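# Four Big YAM arms build a freestanding three-block arch

## Task

Using blocks found among the objects on the table, build an arch. Two matching blocks, identical in shape and size, must each stand upright on one of their ends, with that end resting flat on the tabletop, and both must tilt toward one another. A third block, the keystone, must sit evenly between them on their slanted upper faces, touching each with no gap at either contact. The three blocks must form a straight line, and no other loose object may touch any of them. Any number of the four arms may help. At the end every gripper must have released and every arm must be withdrawn, so that the arch stands by itself and nothing robotic is holding it up.

## Robot and tools

Setup. Four identical i2rt Big YAM arms (arm1, arm2, arm3, arm4) are mounted on one table. Each has six revolute joints, a two-finger gripper and a wrist camera that sits on top of the hand and views the fingertips when the hand is level. Everything is expressed in one shared scene frame: origin on the floor, +z up, tabletop near z=0.72 m. Approximate foot positions in metres, with facing in degrees counter-clockwise from +x: arm1 (+0.65, -0.28, +0.72) facing +153; arm2 (+0.30, +0.65, +0.72) facing -122; arm3 (-0.65, +0.12, +0.72) facing +5; arm4 (-0.40, -0.65, +0.72) facing +61. Reach is roughly 1.0 m from the joint1 axis. The hand point lies midway between the fingertips, 0.13629 m out from the gripper frame; its z axis runs along the fingers and the fingers open and close along its y axis.

Joints (all absolute targets; radians except the gripper). joint1_rad -2.879 to 2.879: yaw of the whole arm about its foot, positive counter-clockwise seen from above, 0 points along the foot's facing. joint2_rad 0 to 3.141: shoulder, 0 has the upper arm aimed backward and near level, increasing lifts it up and over to the front. joint3_rad 0 to 3.019: elbow, 0 is fully folded, increasing opens it. joint4_rad -1.692 to 1.57: hand pitch, positive tips the fingers up. joint5_rad -1.57 to 1.57: sideways hand swing, positive toward the arm's right. joint6_rad -2.094 to 2.094: hand roll, positive is clockwise viewed from behind the hand. gripper_m 0 to 0.093: fingertip separation in metres. Tolerances for counting a joint as arrived are about ±0.045, ±0.14, ±0.09, ±0.055, ±0.03, ±0.035 rad and ±0.003 m. Joints move at different speeds, so the hand can sweep a wide curve between postures; add intermediate postures when near blocks or other arms.

execute_actions. Argument actions is a list holding one action object or nothing (empty returns state and images only). The action is keyed by arm name; each arm key holds a joints object mapping any of joint1_rad to joint6_rad and gripper_m to absolute target values. There is one such object per arm, not a shared list. All listed motions begin together and may finish at different moments; one action runs at most 15 s. A joint or arm you omit keeps its previous target and may still be pushing. An unknown key or out-of-range number rejects the whole call and nothing moves. Optional cameras: list of arm1_cam_wrist, arm2_cam_wrist, arm3_cam_wrist, arm4_cam_wrist or all; omitted, null or ["all"] gives all, [] gives none. Images are 616x616 fisheye, taken at the end of the call, ordered as the pictures line lists them.

Reading results. joint_positions gives each joint's current value. joint_status reports per joint how the last accepted action ended: off_target (rested short and may still push), contact_stop or time_out (the joint now holds where it halted; after time_out it may keep a target up to 0.375, 0.375, 0.113, 0.225, 0.075, 0.3 rad away for joints 1 to 6 and continue pushing, shown in on_its_own), not_followed (a self- and inter-arm clearance check refused the arm's targets; the gripper part still runs, and the refused targets may be retried on later actions until replaced by acceptable ones). A line reading joint command not followed, often with a cause line, marks such a refusal; calls without an action never show it. on_its_own lists things you did not command this call; its held at value is the target, not the position. Joint torques are raw drive outputs with per-arm offset, scale and noise, so treat them only as rough hints of contact or load. MOTOR HOT appears from 85 °C; at 100 °C an OVER-TEMPERATURE FAULT drops the arm and its gripper until cooled, and affected keys read limit_stop_at_motor_heat; resend the targets afterwards. To relieve a joint that is straining, command its reported position. A target very near the current reading may not move the joint. A loaded joint that holds something up slowly sags.

wait: seconds from 0 to 10; commands nothing, lets the world run, returns state and images. zoom_image: camera name plus region [x0, y0, x1, y1] in pixels of that camera's latest full image, top-left origin, no larger than 504 by 504. read_manual: section "licences" only; returns legal text and moves nothing. finished_scene: pass the current scene number; irreversible, and the arch must already be standing unaided. Replying with no tool call ends everything.

Cautions. The world keeps running while you think, and arms hold their last command meanwhile. A Big YAM does not halt on contact; it keeps forcing, which can shove blocks, strain motors and overheat them, so release pushes promptly. Arms pressing firmly against each other ends the run; the clearance check may react late and ignores fingers, gripper housings and wrist cameras, so keep arms well apart. Do not knock or drop objects or send them off the work area, and avoid slamming or hard pushing. Loose objects may occasionally get a brief nudge from outside, so recheck block positions before finishing. Finally open the grippers gently and retract the arms without brushing the arch.

Each tool is called in YAML: its name, and indented under it one key for each argument.

## Session

I'll start by looking at the current state.

execute_actions:
  actions: []

Scene clock: 0.00 s.
Joint torques (N m, as the arm reports them, + toward a larger angle): no reading
arm1.joint_positions: joint1_rad=-0.866 joint2_rad=+0.466 joint3_rad=+1.384 joint4_rad=-1.604 joint5_rad=+0.079 joint6_rad=+0.479 gripper_m=+0.095
arm1.joint_status: not commanded
arm1.hand: x=+0.6376 y=-0.1483 z=+1.2840 quat_wxyz=(-0.219, +0.530, -0.730, -0.373) (m; scene frame)
arm2.joint_positions: joint1_rad=+0.091 joint2_rad=+0.645 joint3_rad=+1.335 joint4_rad=-1.436 joint5_rad=-0.183 joint6_rad=+0.195 gripper_m=+0.095
arm2.joint_status: not commanded
arm2.hand: x=+0.2190 y=+0.4302 z=+1.2761 quat_wxyz=(-0.306, -0.807, -0.428, +0.268) (m; scene frame)
arm3.joint_positions: joint1_rad=-0.268 joint2_rad=+0.322 joint3_rad=+1.363 joint4_rad=-1.389 joint5_rad=+0.275 joint6_rad=+0.757 gripper_m=+0.094
arm3.joint_status: not commanded
arm3.hand: x=-0.5594 y=+0.0480 z=+1.2914 quat_wxyz=(-0.574, -0.441, -0.687, -0.057) (m; scene frame)
arm4.joint_positions: joint1_rad=+0.691 joint2_rad=+0.376 joint3_rad=+1.494 joint4_rad=-1.419 joint5_rad=+0.106 joint6_rad=-0.569 gripper_m=+0.095
arm4.joint_status: not commanded
arm4.hand: x=-0.3995 y=-0.5474 z=+1.3450 quat_wxyz=(-0.520, +0.720, -0.366, -0.277) (m; scene frame)
pictures: arm1_cam_wrist, arm2_cam_wrist, arm3_cam_wrist, arm4_cam_wrist
Images, in order (width x height): arm1_cam_wrist 616x616, arm2_cam_wrist 616x616, arm3_cam_wrist 616x616, arm4_cam_wrist 616x616.

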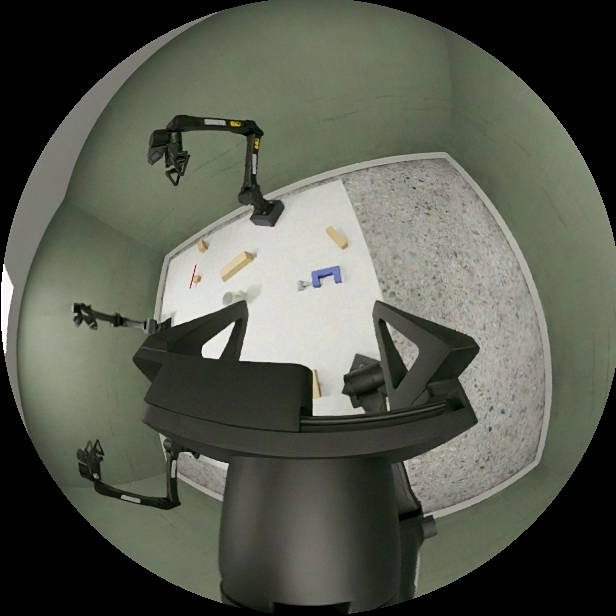

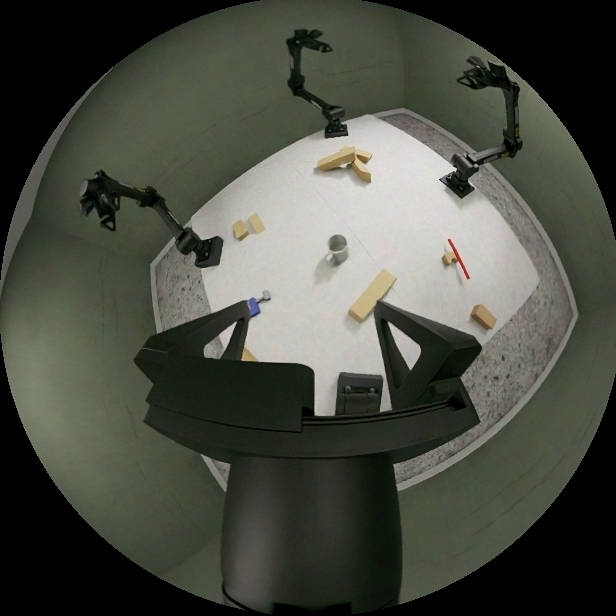

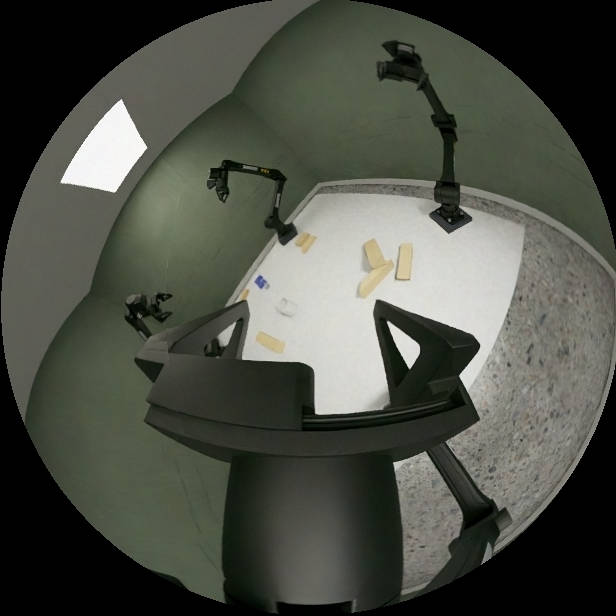

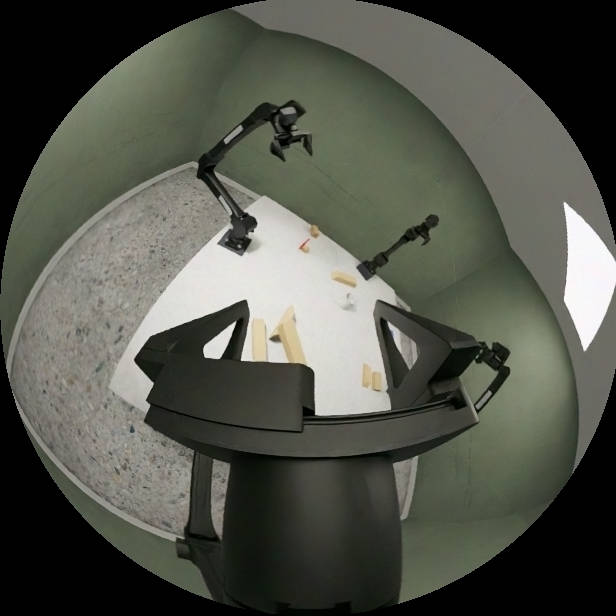

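zoom_image:
  camera: "arm2_cam_wrist"
  region: [180, 110, 540, 380]

zoom_image:
  camera: "arm3_cam_wrist"
  region: [220, 190, 480, 370]

zoom_image:
  camera: "arm1_cam_wrist"
  region: [150, 180, 400, 410]

zoom_image:
  camera: "arm4_cam_wrist"
  region: [200, 190, 420, 410]

Region (180, 110, 540, 380) of arm2_cam_wrist's 616x616 image, scaled by 1.400, with more detail than that image has; it fills the top 378 rows of this view, and the rest is white.

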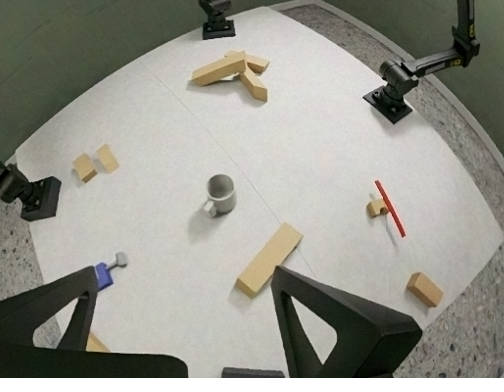

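Region (220, 190, 480, 370) of arm3_cam_wrist's 616x616 image, scaled by 1.938, with more detail than that image has; it fills the top 349 rows of this view, and the rest is white.

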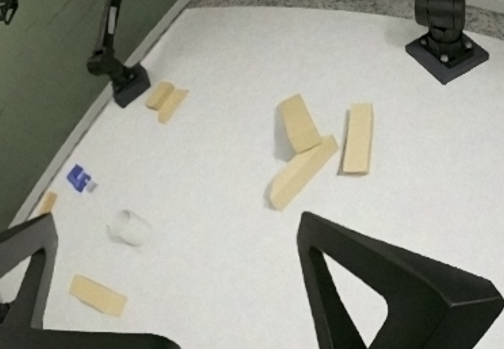

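Region (150, 180, 400, 410) of arm1_cam_wrist's 616x616 image, scaled by 2.016, with more detail than that image has; it fills the top 464 rows of this view, and the rest is white.

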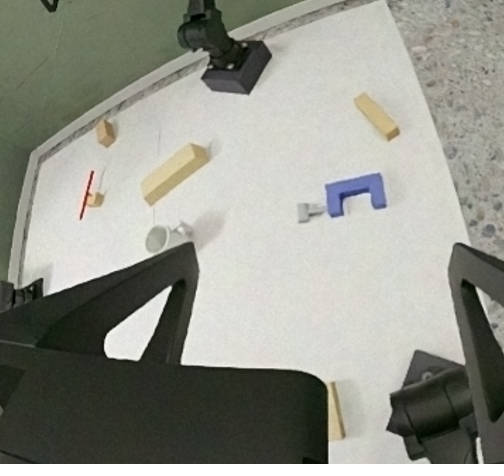

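Region (200, 190, 420, 410) of arm4_cam_wrist's 616x616 image, scaled by 2.291, with more detail than that image has.

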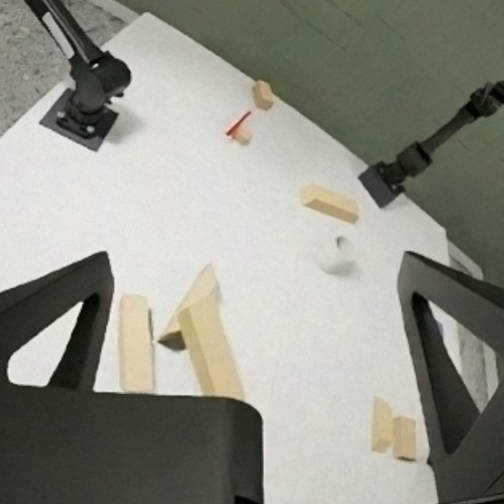

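execute_actions:
  actions:
    - {"arm1":{"joints":{"joint1_rad":0.325,"joint2_rad":0.548,"joint3_rad":0.714,"joint4_rad":-1.366,"joint5_rad":0,"joint6_rad":0}},"arm2":{"joints":{"joint1_rad":-0.09,"joint2_rad":0.838,"joint3_rad":0.816,"joint4_rad":-1.178,"joint5_rad":0,"joint6_rad":0}},"arm3":{"joints":{"joint1_rad":0.733,"joint2_rad":1.36,"joint3_rad":1.344,"joint4_rad":-1.184,"joint5_rad":0,"joint6_rad":0}},"arm4":{"joints":{"joint1_rad":0.02,"joint2_rad":0.959,"joint3_rad":1.036,"joint4_rad":-1.278,"joint5_rad":0,"joint6_rad":0}}}

Scene clock: 60.63 s.
Joint torques (N m, as the arm reports them, + toward a larger angle): arm1=[ 3.03 -2.55 10.11  1.13  0.04 -0.04] | arm2=[-0.5  -1.97  9.29  1.37  0.2  -0.26] | arm3=[-0.33 -9.37 10.15  1.28 -0.09 -0.07] | arm4=[ 0.07 -3.54 10.81  1.17  0.04  0.07]
arm1.joint_positions: joint1_rad=+0.316 joint2_rad=+0.557 joint3_rad=+0.718 joint4_rad=-1.380 joint5_rad=+0.000 joint6_rad=+0.013 gripper_m=+0.095
arm1.joint_status: all done
arm1.hand: x=+0.4572 y=-0.2441 z=+0.9926 quat_wxyz=(-0.020, +0.980, -0.099, -0.174) (m; scene frame)
arm2.joint_positions: joint1_rad=-0.088 joint2_rad=+0.844 joint3_rad=+0.809 joint4_rad=-1.190 joint5_rad=-0.003 joint6_rad=+0.015 gripper_m=+0.095
arm2.joint_status: all done
arm2.hand: x=+0.1245 y=+0.4253 z=+0.9991 quat_wxyz=(-0.078, -0.888, -0.427, +0.152) (m; scene frame)
arm3.joint_positions: joint1_rad=+0.738 joint2_rad=+1.366 joint3_rad=+1.323 joint4_rad=-1.192 joint5_rad=+0.000 joint6_rad=+0.015 gripper_m=+0.094
arm3.joint_status: all done
arm3.hand: x=-0.3296 y=+0.4641 z=+1.0000 quat_wxyz=(-0.154, +0.387, -0.906, -0.074) (m; scene frame)
arm4.joint_positions: joint1_rad=+0.022 joint2_rad=+0.961 joint3_rad=+1.018 joint4_rad=-1.284 joint5_rad=+0.000 joint6_rad=-0.008 gripper_m=+0.095
arm4.joint_status: all done
arm4.hand: x=-0.2361 y=-0.3699 z=+1.0106 quat_wxyz=(-0.150, +0.492, -0.854, -0.077) (m; scene frame)
pictures: arm1_cam_wrist, arm2_cam_wrist, arm3_cam_wrist, arm4_cam_wrist
Images, in order (width x height): arm1_cam_wrist 616x616, arm2_cam_wrist 616x616, arm3_cam_wrist 616x616, arm4_cam_wrist 616x616.

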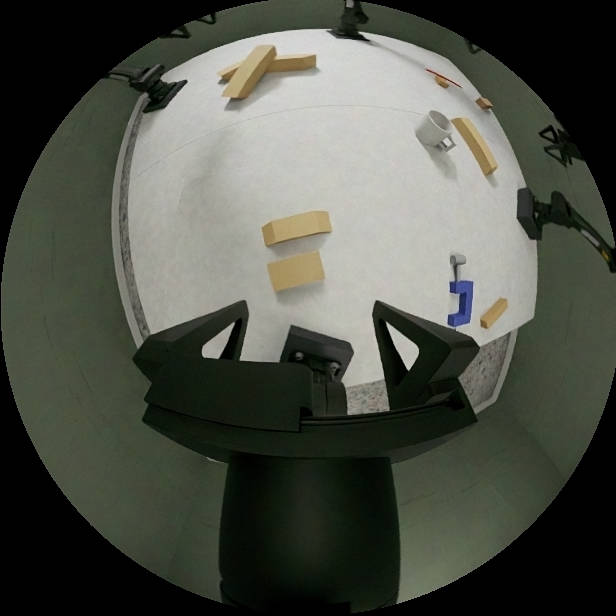

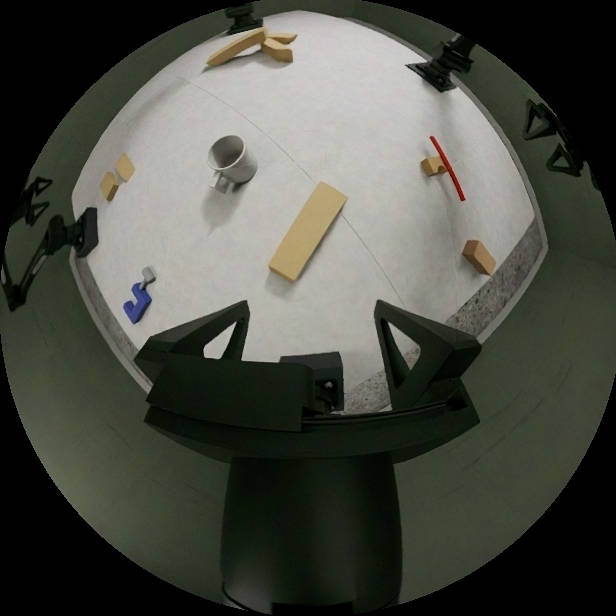

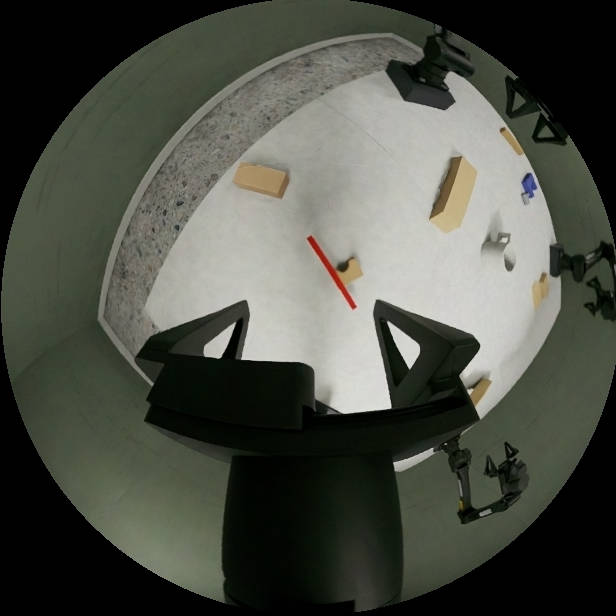

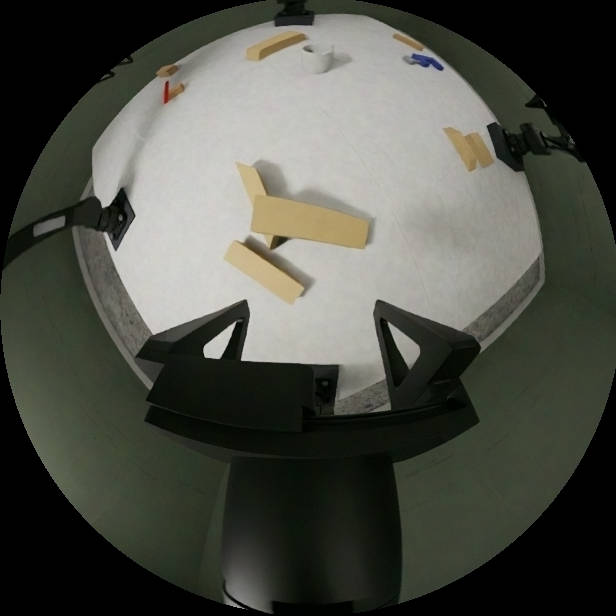

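zoom_image:
  camera: "arm4_cam_wrist"
  region: [210, 150, 390, 310]

zoom_image:
  camera: "arm1_cam_wrist"
  region: [240, 190, 360, 310]

zoom_image:
  camera: "arm2_cam_wrist"
  region: [240, 160, 380, 300]

zoom_image:
  camera: "arm3_cam_wrist"
  region: [220, 140, 500, 320]

zoom_image:
  camera: "arm1_cam_wrist"
  region: [200, 30, 340, 120]

zoom_image:
  camera: "arm4_cam_wrist"
  region: [420, 100, 520, 200]

Region (210, 150, 390, 310) of arm4_cam_wrist's 616x616 image, scaled by 2.800, with more detail than that image has.

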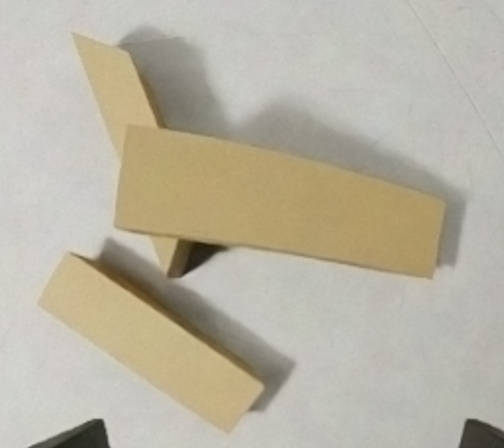

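Region (240, 190, 360, 310) of arm1_cam_wrist's 616x616 image, scaled by 4.200, with more detail than that image has.

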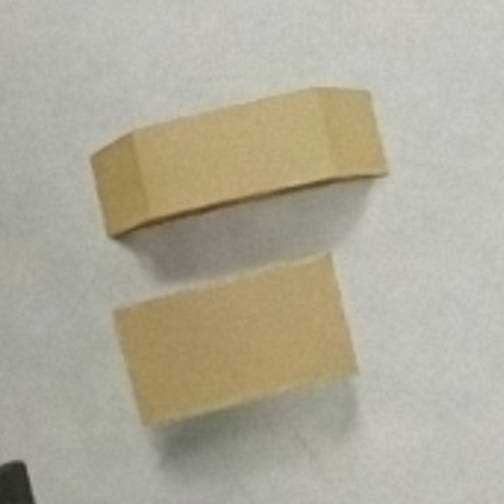

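Region (240, 160, 380, 300) of arm2_cam_wrist's 616x616 image, scaled by 3.600, with more detail than that image has.

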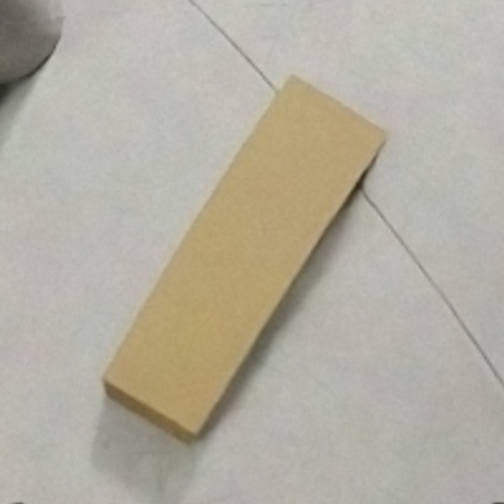

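Region (220, 140, 500, 320) of arm3_cam_wrist's 616x616 image, scaled by 1.800, with more detail than that image has; it fills the top 324 rows of this view, and the rest is white.

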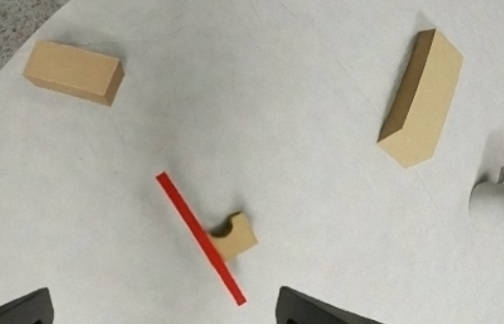

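Region (200, 30, 340, 120) of arm1_cam_wrist's 616x616 image, scaled by 3.600, with more detail than that image has; it fills the top 324 rows of this view, and the rest is white.

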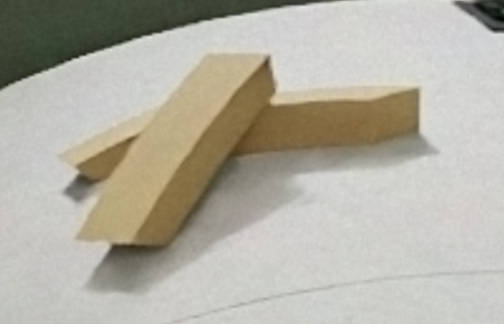

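Region (420, 100, 520, 200) of arm4_cam_wrist's 616x616 image, scaled by 5.040, with more detail than that image has.

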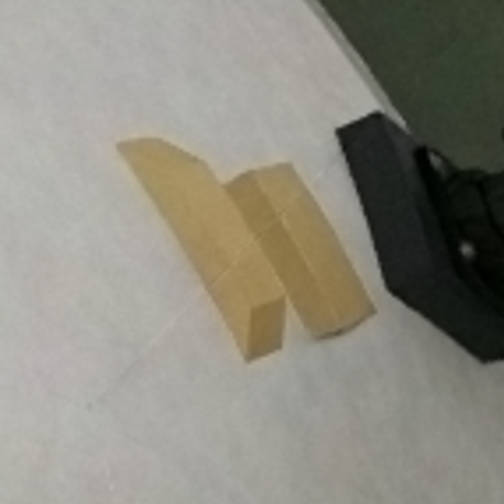

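execute_actions:
  actions:
    - {"arm4":{"joints":{"joint1_rad":0.25,"joint2_rad":1.36,"joint3_rad":1.25,"joint4_rad":-1.25}},"arm2":{"joints":{"joint1_rad":1.386,"joint2_rad":1.25,"joint3_rad":1.15,"joint4_rad":-1.15}},"arm3":{"joints":{"joint1_rad":0.3,"joint2_rad":1.9,"joint3_rad":1.3,"joint4_rad":0.3}}}
  cameras: ["arm2_cam_wrist","arm3_cam_wrist","arm4_cam_wrist"]

Scene clock: 182.40 s.
Joint torques (N m, as the arm reports them, + toward a larger angle): arm1=[ 2.87 -1.93  9.94  1.21  0.07 -0.09] | arm2=[-1.12 -8.16 11.61  0.81 -0.06 -0.27] | arm3=[  0.95 -18.39   9.46   3.04  -0.2   -0.07] | arm4=[ -0.04 -10.65  12.47   0.8    0.04   0.04]
arm1.joint_positions: joint1_rad=+0.316 joint2_rad=+0.557 joint3_rad=+0.718 joint4_rad=-1.380 joint5_rad=+0.000 joint6_rad=+0.013 gripper_m=+0.095
arm1.joint_status: not commanded
arm1.hand: x=+0.4572 y=-0.2441 z=+0.9926 quat_wxyz=(-0.020, +0.980, -0.099, -0.174) (m; scene frame)
arm2.joint_positions: joint1_rad=+1.390 joint2_rad=+1.266 joint3_rad=+1.112 joint4_rad=-1.150 joint5_rad=+0.000 joint6_rad=+0.013 gripper_m=+0.095
arm2.joint_status: all done
arm2.hand: x=+0.6026 y=+0.3676 z=+1.0024 quat_wxyz=(-0.125, -0.370, -0.919, +0.047) (m; scene frame)
arm3.joint_positions: joint1_rad=+0.293 joint2_rad=+1.931 joint3_rad=+1.274 joint4_rad=+0.277 joint5_rad=+0.002 joint6_rad=+0.012 gripper_m=+0.094
arm3.joint_status: all done
arm3.hand: x=+0.0452 y=+0.3946 z=+0.8693 quat_wxyz=(-0.551, +0.147, -0.814, -0.113) (m; scene frame)
arm4.joint_positions: joint1_rad=+0.253 joint2_rad=+1.376 joint3_rad=+1.204 joint4_rad=-1.257 joint5_rad=+0.000 joint6_rad=-0.007 gripper_m=+0.095
arm4.joint_status: all done
arm4.hand: x=-0.2734 y=-0.2431 z=+0.9453 quat_wxyz=(-0.057, +0.593, -0.802, -0.035) (m; scene frame)
pictures: arm2_cam_wrist, arm3_cam_wrist, arm4_cam_wrist
Images, in order (width x height): arm2_cam_wrist 616x616, arm3_cam_wrist 616x616, arm4_cam_wrist 616x616.

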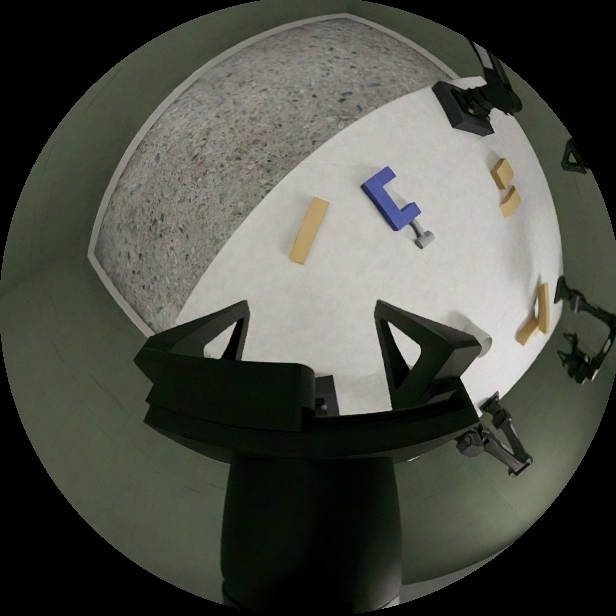

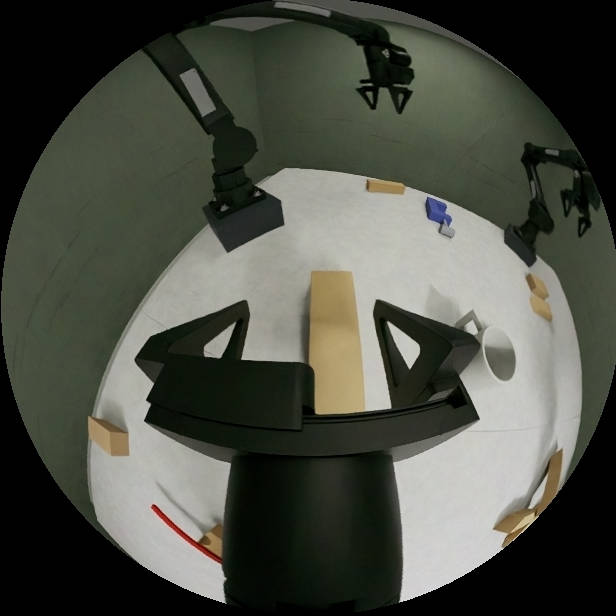

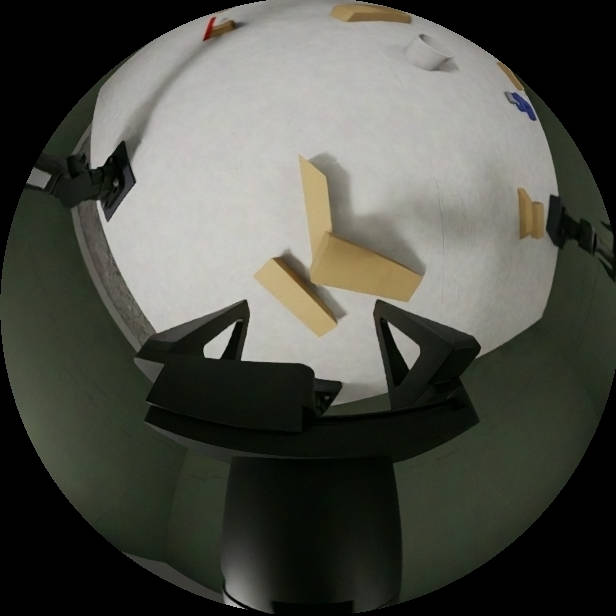

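zoom_image:
  camera: "arm4_cam_wrist"
  region: [240, 140, 440, 340]

zoom_image:
  camera: "arm2_cam_wrist"
  region: [270, 180, 370, 280]

zoom_image:
  camera: "arm4_cam_wrist"
  region: [490, 170, 570, 250]

zoom_image:
  camera: "arm4_cam_wrist"
  region: [320, 0, 420, 40]

zoom_image:
  camera: "arm2_cam_wrist"
  region: [470, 140, 550, 230]

Region (240, 140, 440, 340) of arm4_cam_wrist's 616x616 image, scaled by 2.520, with more detail than that image has.

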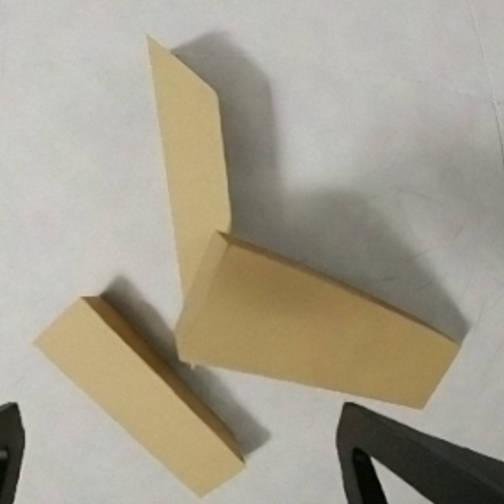

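Region (270, 180, 370, 280) of arm2_cam_wrist's 616x616 image, scaled by 5.040, with more detail than that image has.

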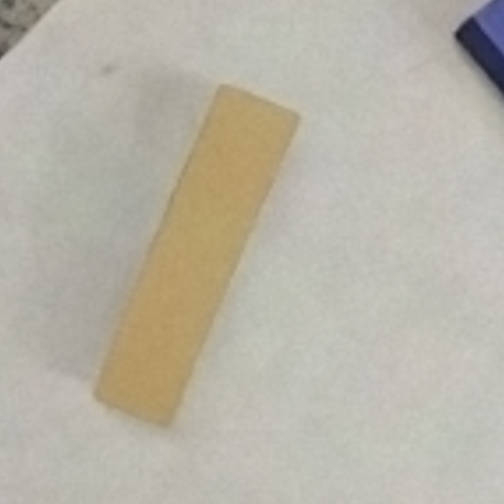

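Region (490, 170, 570, 250) of arm4_cam_wrist's 616x616 image, scaled by 6.300, with more detail than that image has.

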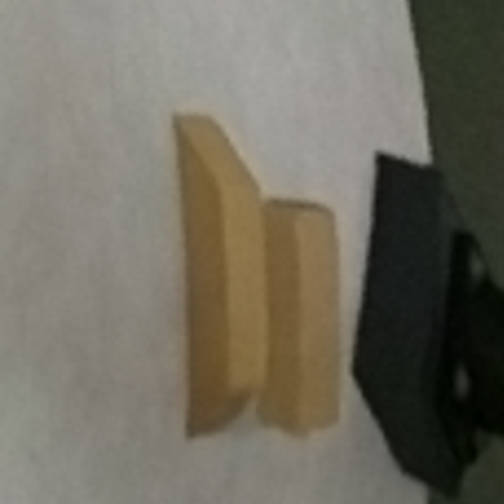

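Region (320, 0, 420, 40) of arm4_cam_wrist's 616x616 image, scaled by 5.040, with more detail than that image has; it fills the top 202 rows of this view, and the rest is white.

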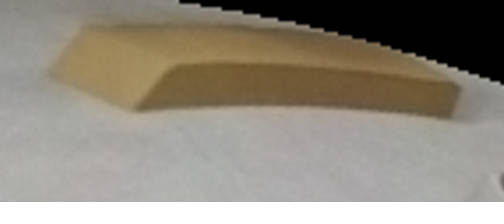

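Region (470, 140, 550, 230) of arm2_cam_wrist's 616x616 image, scaled by 5.600, with more detail than that image has.

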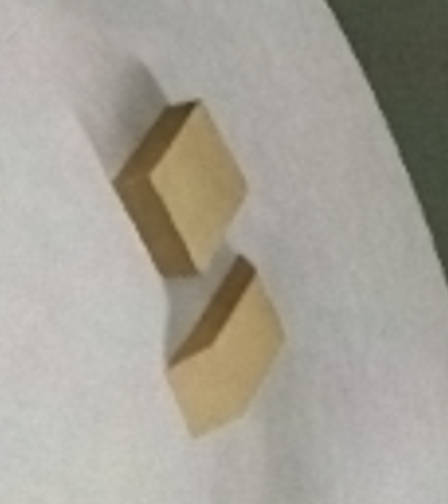

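execute_actions:
  actions:
    - {"arm4":{"joints":{"joint1_rad":-0.5,"joint2_rad":0.6,"joint3_rad":0.9,"joint4_rad":-1.2}},"arm3":{"joints":{"joint1_rad":-0.3,"joint2_rad":1.2,"joint3_rad":1.3,"joint4_rad":-1.3}},"arm2":{"joints":{"joint1_rad":0.6}}}
  cameras: []

Scene clock: 279.20 s.
Joint torques (N m, as the arm reports them, + toward a larger angle): arm1=[ 3.05 -2.55 10.1   1.14  0.06 -0.08] | arm2=[ 0.64 -7.51 11.8   1.01  0.   -0.22] | arm3=[ 0.88 -6.44 10.15  0.33 -0.18 -0.1 ] | arm4=[-0.01  2.27  8.65  1.75  0.04  0.04]
arm1.joint_positions: joint1_rad=+0.316 joint2_rad=+0.557 joint3_rad=+0.718 joint4_rad=-1.380 joint5_rad=+0.000 joint6_rad=+0.013 gripper_m=+0.095
arm1.joint_status: not commanded
arm1.hand: x=+0.4572 y=-0.2441 z=+0.9926 quat_wxyz=(-0.020, +0.980, -0.099, -0.174) (m; scene frame)
arm2.joint_positions: joint1_rad=+0.598 joint2_rad=+1.266 joint3_rad=+1.112 joint4_rad=-1.150 joint5_rad=+0.000 joint6_rad=+0.013 gripper_m=+0.095
arm2.joint_status: all done
arm2.hand: x=+0.3105 y=+0.2365 z=+1.0016 quat_wxyz=(-0.096, -0.696, -0.706, +0.091) (m; scene frame)
arm3.joint_positions: joint1_rad=-0.309 joint2_rad=+1.195 joint3_rad=+1.278 joint4_rad=-1.289 joint5_rad=+0.002 joint6_rad=+0.012 gripper_m=+0.094
arm3.joint_status: all done
arm3.hand: x=-0.2479 y=+0.0237 z=+1.0375 quat_wxyz=(-0.179, -0.117, -0.977, +0.014) (m; scene frame)
arm4.joint_positions: joint1_rad=-0.495 joint2_rad=+0.592 joint3_rad=+0.911 joint4_rad=-1.206 joint5_rad=+0.000 joint6_rad=-0.006 gripper_m=+0.095
arm4.joint_status: all done
arm4.hand: x=-0.1736 y=-0.5180 z=+1.0701 quat_wxyz=(-0.327, +0.246, -0.909, -0.078) (m; scene frame)
pictures: none
No camera images: the call's "cameras" was empty. Leave "cameras" out to get every camera's image.

execute_actions:
  actions:
    - {"arm4":{"joints":{"joint1_rad":-0.9}},"arm3":{"joints":{"joint1_rad":-0.81,"joint2_rad":1.975,"joint3_rad":1.915,"joint4_rad":-1.45,"joint6_rad":0}},"arm2":{"joints":{"joint1_rad":-0.151,"joint2_rad":1.495,"joint3_rad":1.14,"joint4_rad":-1.16,"joint6_rad":0.49}}}
  cameras: ["arm2_cam_wrist","arm3_cam_wrist"]

Scene clock: 290.03 s.
Joint torques (N m, as the arm reports them, + toward a larger angle): arm1=[ 2.82 -2.33  9.98  1.16  0.05 -0.07] | arm2=[  0.91 -11.28   9.8    0.19   0.06   0.12] | arm3=[  1.21 -19.28  11.53  -0.51  -0.09  -0.09] | arm4=[-0.05  2.45  8.65  1.77  0.04  0.03]
arm1.joint_positions: joint1_rad=+0.316 joint2_rad=+0.557 joint3_rad=+0.718 joint4_rad=-1.380 joint5_rad=+0.000 joint6_rad=+0.013 gripper_m=+0.095
arm1.joint_status: not commanded
arm1.hand: x=+0.4572 y=-0.2441 z=+0.9926 quat_wxyz=(-0.020, +0.980, -0.099, -0.174) (m; scene frame)
arm2.joint_positions: joint1_rad=-0.157 joint2_rad=+1.510 joint3_rad=+1.112 joint4_rad=-1.153 joint5_rad=+0.000 joint6_rad=+0.475 gripper_m=+0.095
arm2.joint_status: all done
arm2.hand: x=+0.0177 y=+0.3356 z=+0.9037 quat_wxyz=(-0.005, -0.983, -0.183, +0.007) (m; scene frame)
arm3.joint_positions: joint1_rad=-0.816 joint2_rad=+2.000 joint3_rad=+1.866 joint4_rad=-1.440 joint5_rad=+0.000 joint6_rad=+0.012 gripper_m=+0.094
arm3.joint_status: all done
arm3.hand: x=-0.1912 y=-0.2952 z=+0.8738 quat_wxyz=(+0.004, -0.363, -0.932, -0.006) (m; scene frame)
arm4.joint_positions: joint1_rad=-0.895 joint2_rad=+0.592 joint3_rad=+0.911 joint4_rad=-1.206 joint5_rad=+0.000 joint6_rad=-0.006 gripper_m=+0.095
arm4.joint_status: all done
arm4.hand: x=-0.1411 y=-0.6176 z=+1.0716 quat_wxyz=(-0.338, +0.060, -0.939, -0.013) (m; scene frame)
pictures: arm2_cam_wrist, arm3_cam_wrist
Images, in order (width x height): arm2_cam_wrist 616x616, arm3_cam_wrist 616x616.

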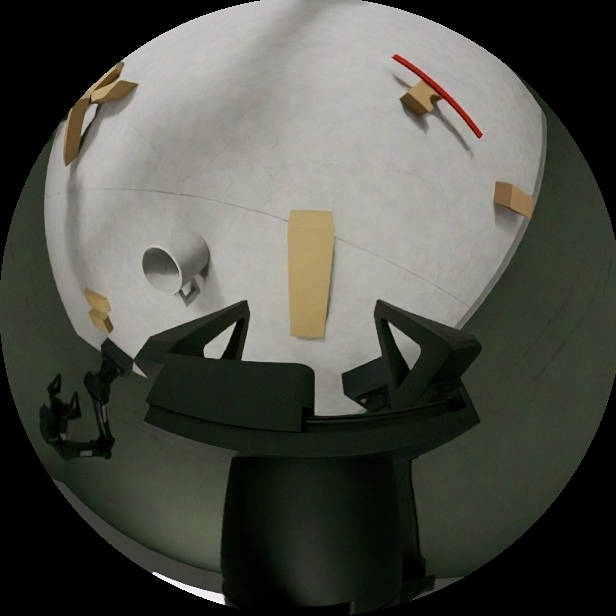

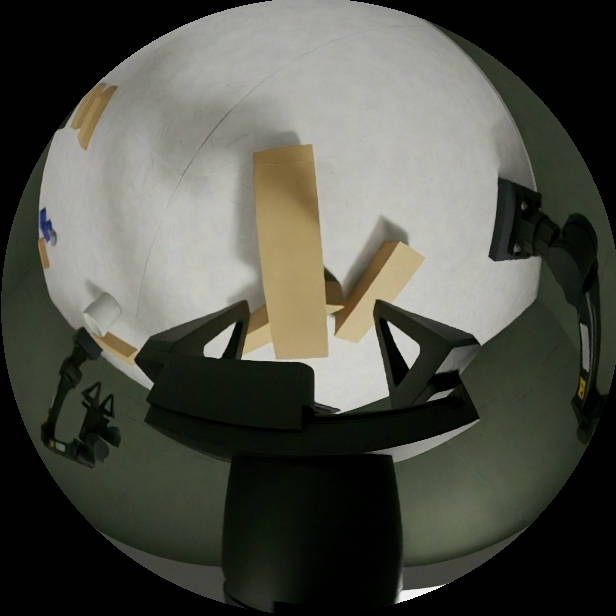

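zoom_image:
  camera: "arm3_cam_wrist"
  region: [210, 130, 440, 370]

zoom_image:
  camera: "arm2_cam_wrist"
  region: [230, 190, 390, 350]

Region (210, 130, 440, 370) of arm3_cam_wrist's 616x616 image, scaled by 2.100, with more detail than that image has; it fills the left 483 columns of this view, and the rest is white.

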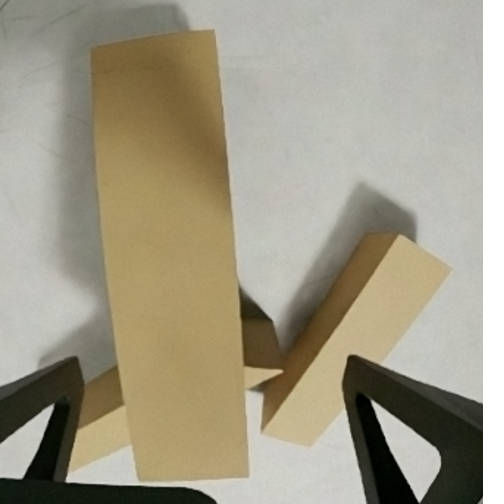

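Region (230, 190, 390, 350) of arm2_cam_wrist's 616x616 image, scaled by 3.150, with more detail than that image has.

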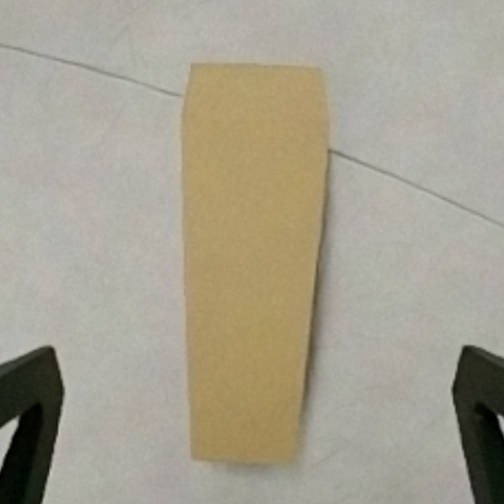

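execute_actions:
  actions:
    - {"arm3":{"joints":{"joint1_rad":-0.778,"joint2_rad":2.073,"joint3_rad":1.964,"joint4_rad":-1.396,"joint6_rad":-0.045}},"arm2":{"joints":{"joint2_rad":1.645,"joint3_rad":1.005,"joint4_rad":-0.893}}}
  cameras: ["arm2_cam_wrist","arm3_cam_wrist"]

Scene clock: 315.77 s.
Joint torques (N m, as the arm reports them, + toward a larger angle): arm1=[ 2.77 -2.59 10.04  1.15  0.05 -0.08] | arm2=[  0.45 -11.29   7.91   0.47   0.04   0.06] | arm3=[ -0.07 -18.09  10.85   0.77  -0.09  -0.1 ] | arm4=[-0.06  2.42  8.66  1.78  0.04  0.02]
arm1.joint_positions: joint1_rad=+0.316 joint2_rad=+0.557 joint3_rad=+0.718 joint4_rad=-1.380 joint5_rad=+0.000 joint6_rad=+0.013 gripper_m=+0.095
arm1.joint_status: not commanded
arm1.hand: x=+0.4572 y=-0.2441 z=+0.9926 quat_wxyz=(-0.020, +0.980, -0.099, -0.174) (m; scene frame)
arm2.joint_positions: joint1_rad=-0.157 joint2_rad=+1.661 joint3_rad=+0.990 joint4_rad=-0.902 joint5_rad=+0.000 joint6_rad=+0.475 gripper_m=+0.095
arm2.joint_status: all done
arm2.hand: x=+0.0191 y=+0.3370 z=+0.8029 quat_wxyz=(+0.001, -0.983, -0.183, -0.002) (m; scene frame)
arm3.joint_positions: joint1_rad=-0.779 joint2_rad=+2.064 joint3_rad=+1.924 joint4_rad=-1.407 joint5_rad=+0.000 joint6_rad=-0.030 gripper_m=+0.094
arm3.joint_status: all done
arm3.hand: x=-0.1563 y=-0.2945 z=+0.8568 quat_wxyz=(-0.009, -0.326, -0.945, -0.001) (m; scene frame)
arm4.joint_positions: joint1_rad=-0.895 joint2_rad=+0.592 joint3_rad=+0.911 joint4_rad=-1.206 joint5_rad=+0.000 joint6_rad=-0.006 gripper_m=+0.095
arm4.joint_status: not commanded
arm4.hand: x=-0.1411 y=-0.6176 z=+1.0716 quat_wxyz=(-0.338, +0.060, -0.939, -0.013) (m; scene frame)
pictures: arm2_cam_wrist, arm3_cam_wrist
Images, in order (width x height): arm2_cam_wrist 616x616, arm3_cam_wrist 616x616.

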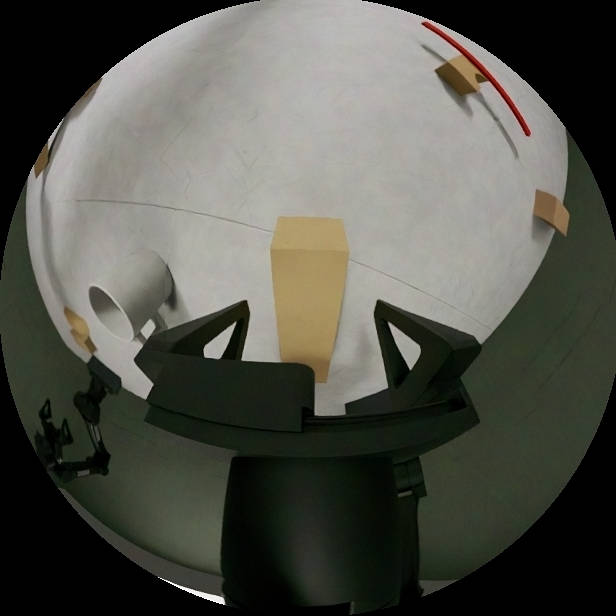

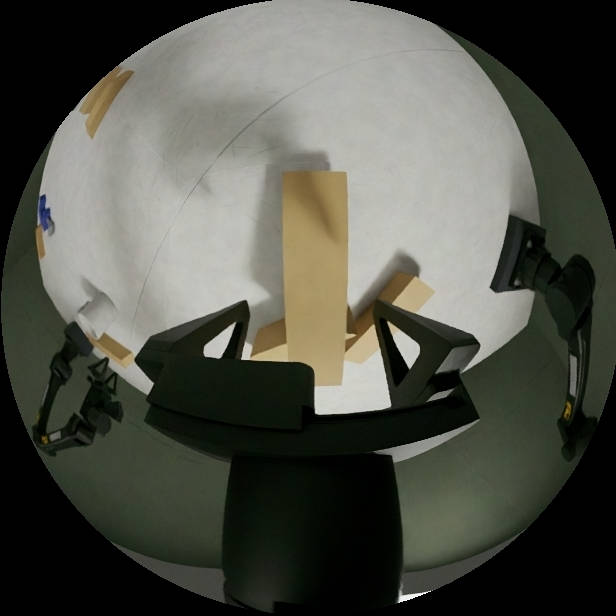

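execute_actions:
  actions:
    - {"arm3":{"joints":{"joint2_rad":2.12,"joint3_rad":1.85,"joint4_rad":-1.25}},"arm2":{"joints":{"joint2_rad":1.753,"joint3_rad":0.95,"joint4_rad":-0.728}}}
  cameras: ["arm2_cam_wrist","arm3_cam_wrist"]

Scene clock: 323.13 s.
Joint torques (N m, as the arm reports them, + toward a larger angle): arm1=[ 2.79 -2.64 10.01  1.15  0.05 -0.07] | arm2=[  0.26 -11.61   6.06   0.88   0.08  -0.05] | arm3=[  0.22 -18.14   8.25   0.9   -0.13  -0.06] | arm4=[-0.07  2.43  8.65  1.78  0.04  0.04]
arm1.joint_positions: joint1_rad=+0.316 joint2_rad=+0.557 joint3_rad=+0.718 joint4_rad=-1.380 joint5_rad=+0.000 joint6_rad=+0.013 gripper_m=+0.095
arm1.joint_status: not commanded
arm1.hand: x=+0.4572 y=-0.2441 z=+0.9926 quat_wxyz=(-0.020, +0.980, -0.099, -0.174) (m; scene frame)
arm2.joint_positions: joint1_rad=-0.157 joint2_rad=+1.760 joint3_rad=+0.944 joint4_rad=-0.736 joint5_rad=+0.000 joint6_rad=+0.475 gripper_m=+0.095
arm2.joint_status: all done
arm2.hand: x=+0.0166 y=+0.3343 z=+0.7502 quat_wxyz=(-0.005, -0.983, -0.183, +0.006) (m; scene frame)
arm3.joint_positions: joint1_rad=-0.779 joint2_rad=+2.120 joint3_rad=+1.839 joint4_rad=-1.263 joint5_rad=+0.000 joint6_rad=-0.031 gripper_m=+0.094
arm3.joint_status: all done
arm3.hand: x=-0.1519 y=-0.2974 z=+0.7905 quat_wxyz=(-0.010, -0.326, -0.945, -0.001) (m; scene frame)
arm4.joint_positions: joint1_rad=-0.895 joint2_rad=+0.592 joint3_rad=+0.911 joint4_rad=-1.206 joint5_rad=+0.000 joint6_rad=-0.006 gripper_m=+0.095
arm4.joint_status: not commanded
arm4.hand: x=-0.1411 y=-0.6176 z=+1.0716 quat_wxyz=(-0.338, +0.060, -0.939, -0.013) (m; scene frame)
pictures: arm2_cam_wrist, arm3_cam_wrist
Images, in order (width x height): arm2_cam_wrist 616x616, arm3_cam_wrist 616x616.

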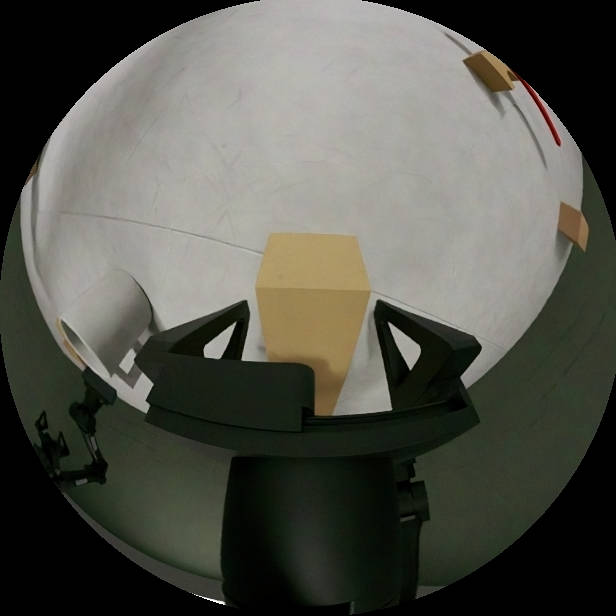

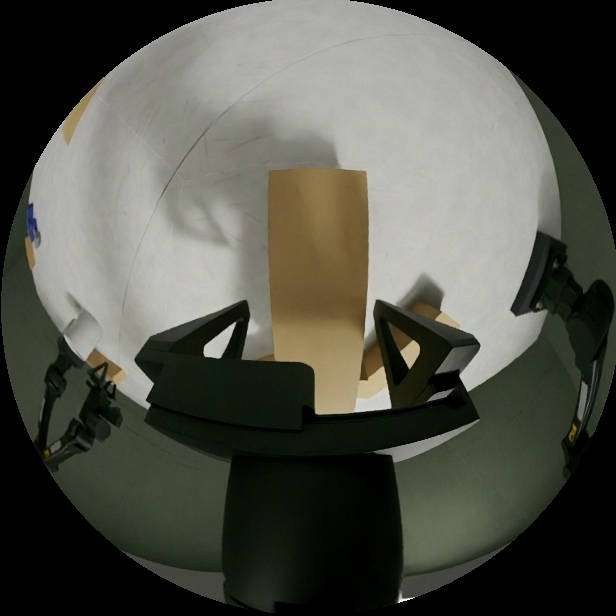

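execute_actions:
  actions:
    - {"arm3":{"joints":{"joint2_rad":2.15}},"arm2":{"joints":{"joint2_rad":1.772}}}
  cameras: ["arm2_cam_wrist","arm3_cam_wrist"]

Scene clock: 325.37 s.
Joint torques (N m, as the arm reports them, + toward a larger angle): arm1=[ 3.21 -2.54 10.    1.13  0.04 -0.07] | arm2=[  1.12 -10.2    6.22   0.94   0.05   0.06] | arm3=[ -0.23 -17.     8.45   0.84  -0.1   -0.1 ] | arm4=[-0.21  2.36  8.64  1.77  0.03  0.04]
arm1.joint_positions: joint1_rad=+0.316 joint2_rad=+0.557 joint3_rad=+0.718 joint4_rad=-1.380 joint5_rad=+0.000 joint6_rad=+0.013 gripper_m=+0.095
arm1.joint_status: not commanded
arm1.hand: x=+0.4572 y=-0.2441 z=+0.9926 quat_wxyz=(-0.020, +0.980, -0.099, -0.174) (m; scene frame)
arm2.joint_positions: joint1_rad=-0.157 joint2_rad=+1.760 joint3_rad=+0.944 joint4_rad=-0.736 joint5_rad=+0.000 joint6_rad=+0.475 gripper_m=+0.095
arm2.joint_status: all done
arm2.hand: x=+0.0166 y=+0.3343 z=+0.7502 quat_wxyz=(-0.005, -0.983, -0.183, +0.006) (m; scene frame)
arm3.joint_positions: joint1_rad=-0.779 joint2_rad=+2.130 joint3_rad=+1.839 joint4_rad=-1.263 joint5_rad=+0.000 joint6_rad=-0.031 gripper_m=+0.094
arm3.joint_status: all done
arm3.hand: x=-0.1524 y=-0.2969 z=+0.7843 quat_wxyz=(-0.005, -0.326, -0.946, -0.003) (m; scene frame)
arm4.joint_positions: joint1_rad=-0.895 joint2_rad=+0.592 joint3_rad=+0.911 joint4_rad=-1.206 joint5_rad=+0.000 joint6_rad=-0.006 gripper_m=+0.095
arm4.joint_status: not commanded
arm4.hand: x=-0.1411 y=-0.6176 z=+1.0716 quat_wxyz=(-0.338, +0.060, -0.939, -0.013) (m; scene frame)
pictures: arm2_cam_wrist, arm3_cam_wrist
Images, in order (width x height): arm2_cam_wrist 616x616, arm3_cam_wrist 616x616.

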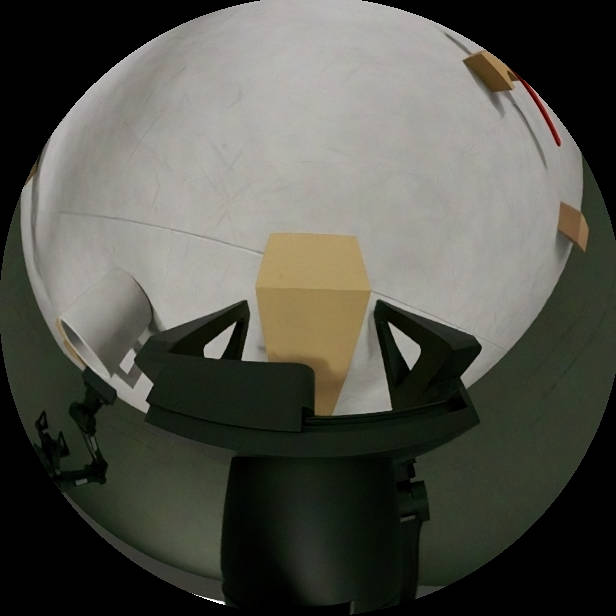

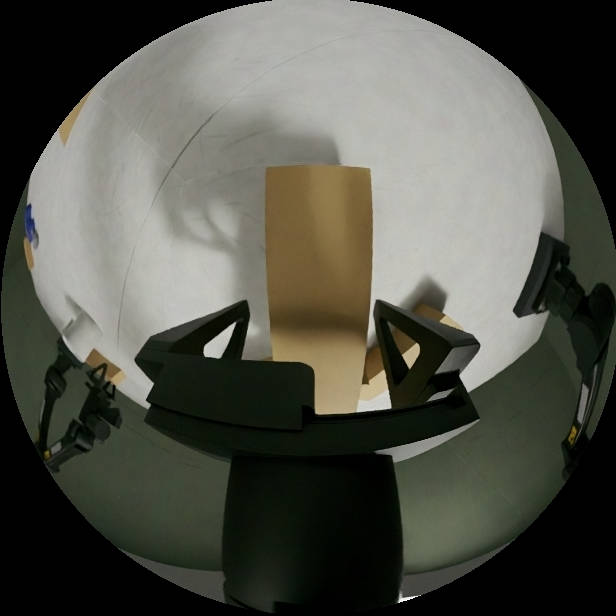

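execute_actions:
  actions:
    - {"arm3":{"joints":{"joint2_rad":2.175}},"arm2":{"joints":{"joint2_rad":1.795}}}
  cameras: ["arm3_cam_wrist"]

Scene clock: 328.13 s.
Joint torques (N m, as the arm reports them, + toward a larger angle): arm1=[ 2.59 -2.35 10.1   1.26  0.06 -0.09] | arm2=[  1.14 -11.11   5.68   0.9    0.06   0.04] | arm3=[  0.72 -18.15   8.39   0.66  -0.11  -0.08] | arm4=[-0.12  2.39  8.66  1.76  0.04  0.03]
arm1.joint_positions: joint1_rad=+0.316 joint2_rad=+0.557 joint3_rad=+0.718 joint4_rad=-1.380 joint5_rad=+0.000 joint6_rad=+0.013 gripper_m=+0.095
arm1.joint_status: not commanded
arm1.hand: x=+0.4572 y=-0.2441 z=+0.9926 quat_wxyz=(-0.020, +0.980, -0.099, -0.174) (m; scene frame)
arm2.joint_positions: joint1_rad=-0.157 joint2_rad=+1.786 joint3_rad=+0.944 joint4_rad=-0.736 joint5_rad=+0.000 joint6_rad=+0.475 gripper_m=+0.095
arm2.joint_status: all done
arm2.hand: x=+0.0195 y=+0.3375 z=+0.7401 quat_wxyz=(+0.003, -0.983, -0.183, -0.004) (m; scene frame)
arm3.joint_positions: joint1_rad=-0.779 joint2_rad=+2.160 joint3_rad=+1.839 joint4_rad=-1.263 joint5_rad=+0.000 joint6_rad=-0.031 gripper_m=+0.094
arm3.joint_status: all done
arm3.hand: x=-0.1543 y=-0.2951 z=+0.7649 quat_wxyz=(+0.009, -0.325, -0.945, -0.008) (m; scene frame)
arm4.joint_positions: joint1_rad=-0.895 joint2_rad=+0.592 joint3_rad=+0.911 joint4_rad=-1.206 joint5_rad=+0.000 joint6_rad=-0.006 gripper_m=+0.095
arm4.joint_status: not commanded
arm4.hand: x=-0.1411 y=-0.6176 z=+1.0716 quat_wxyz=(-0.338, +0.060, -0.939, -0.013) (m; scene frame)
pictures: arm3_cam_wrist
Images, in order (width x height): arm3_cam_wrist 616x616.

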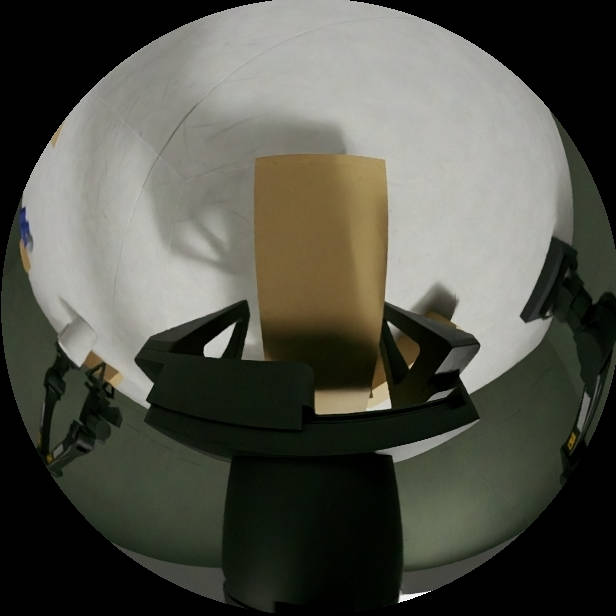

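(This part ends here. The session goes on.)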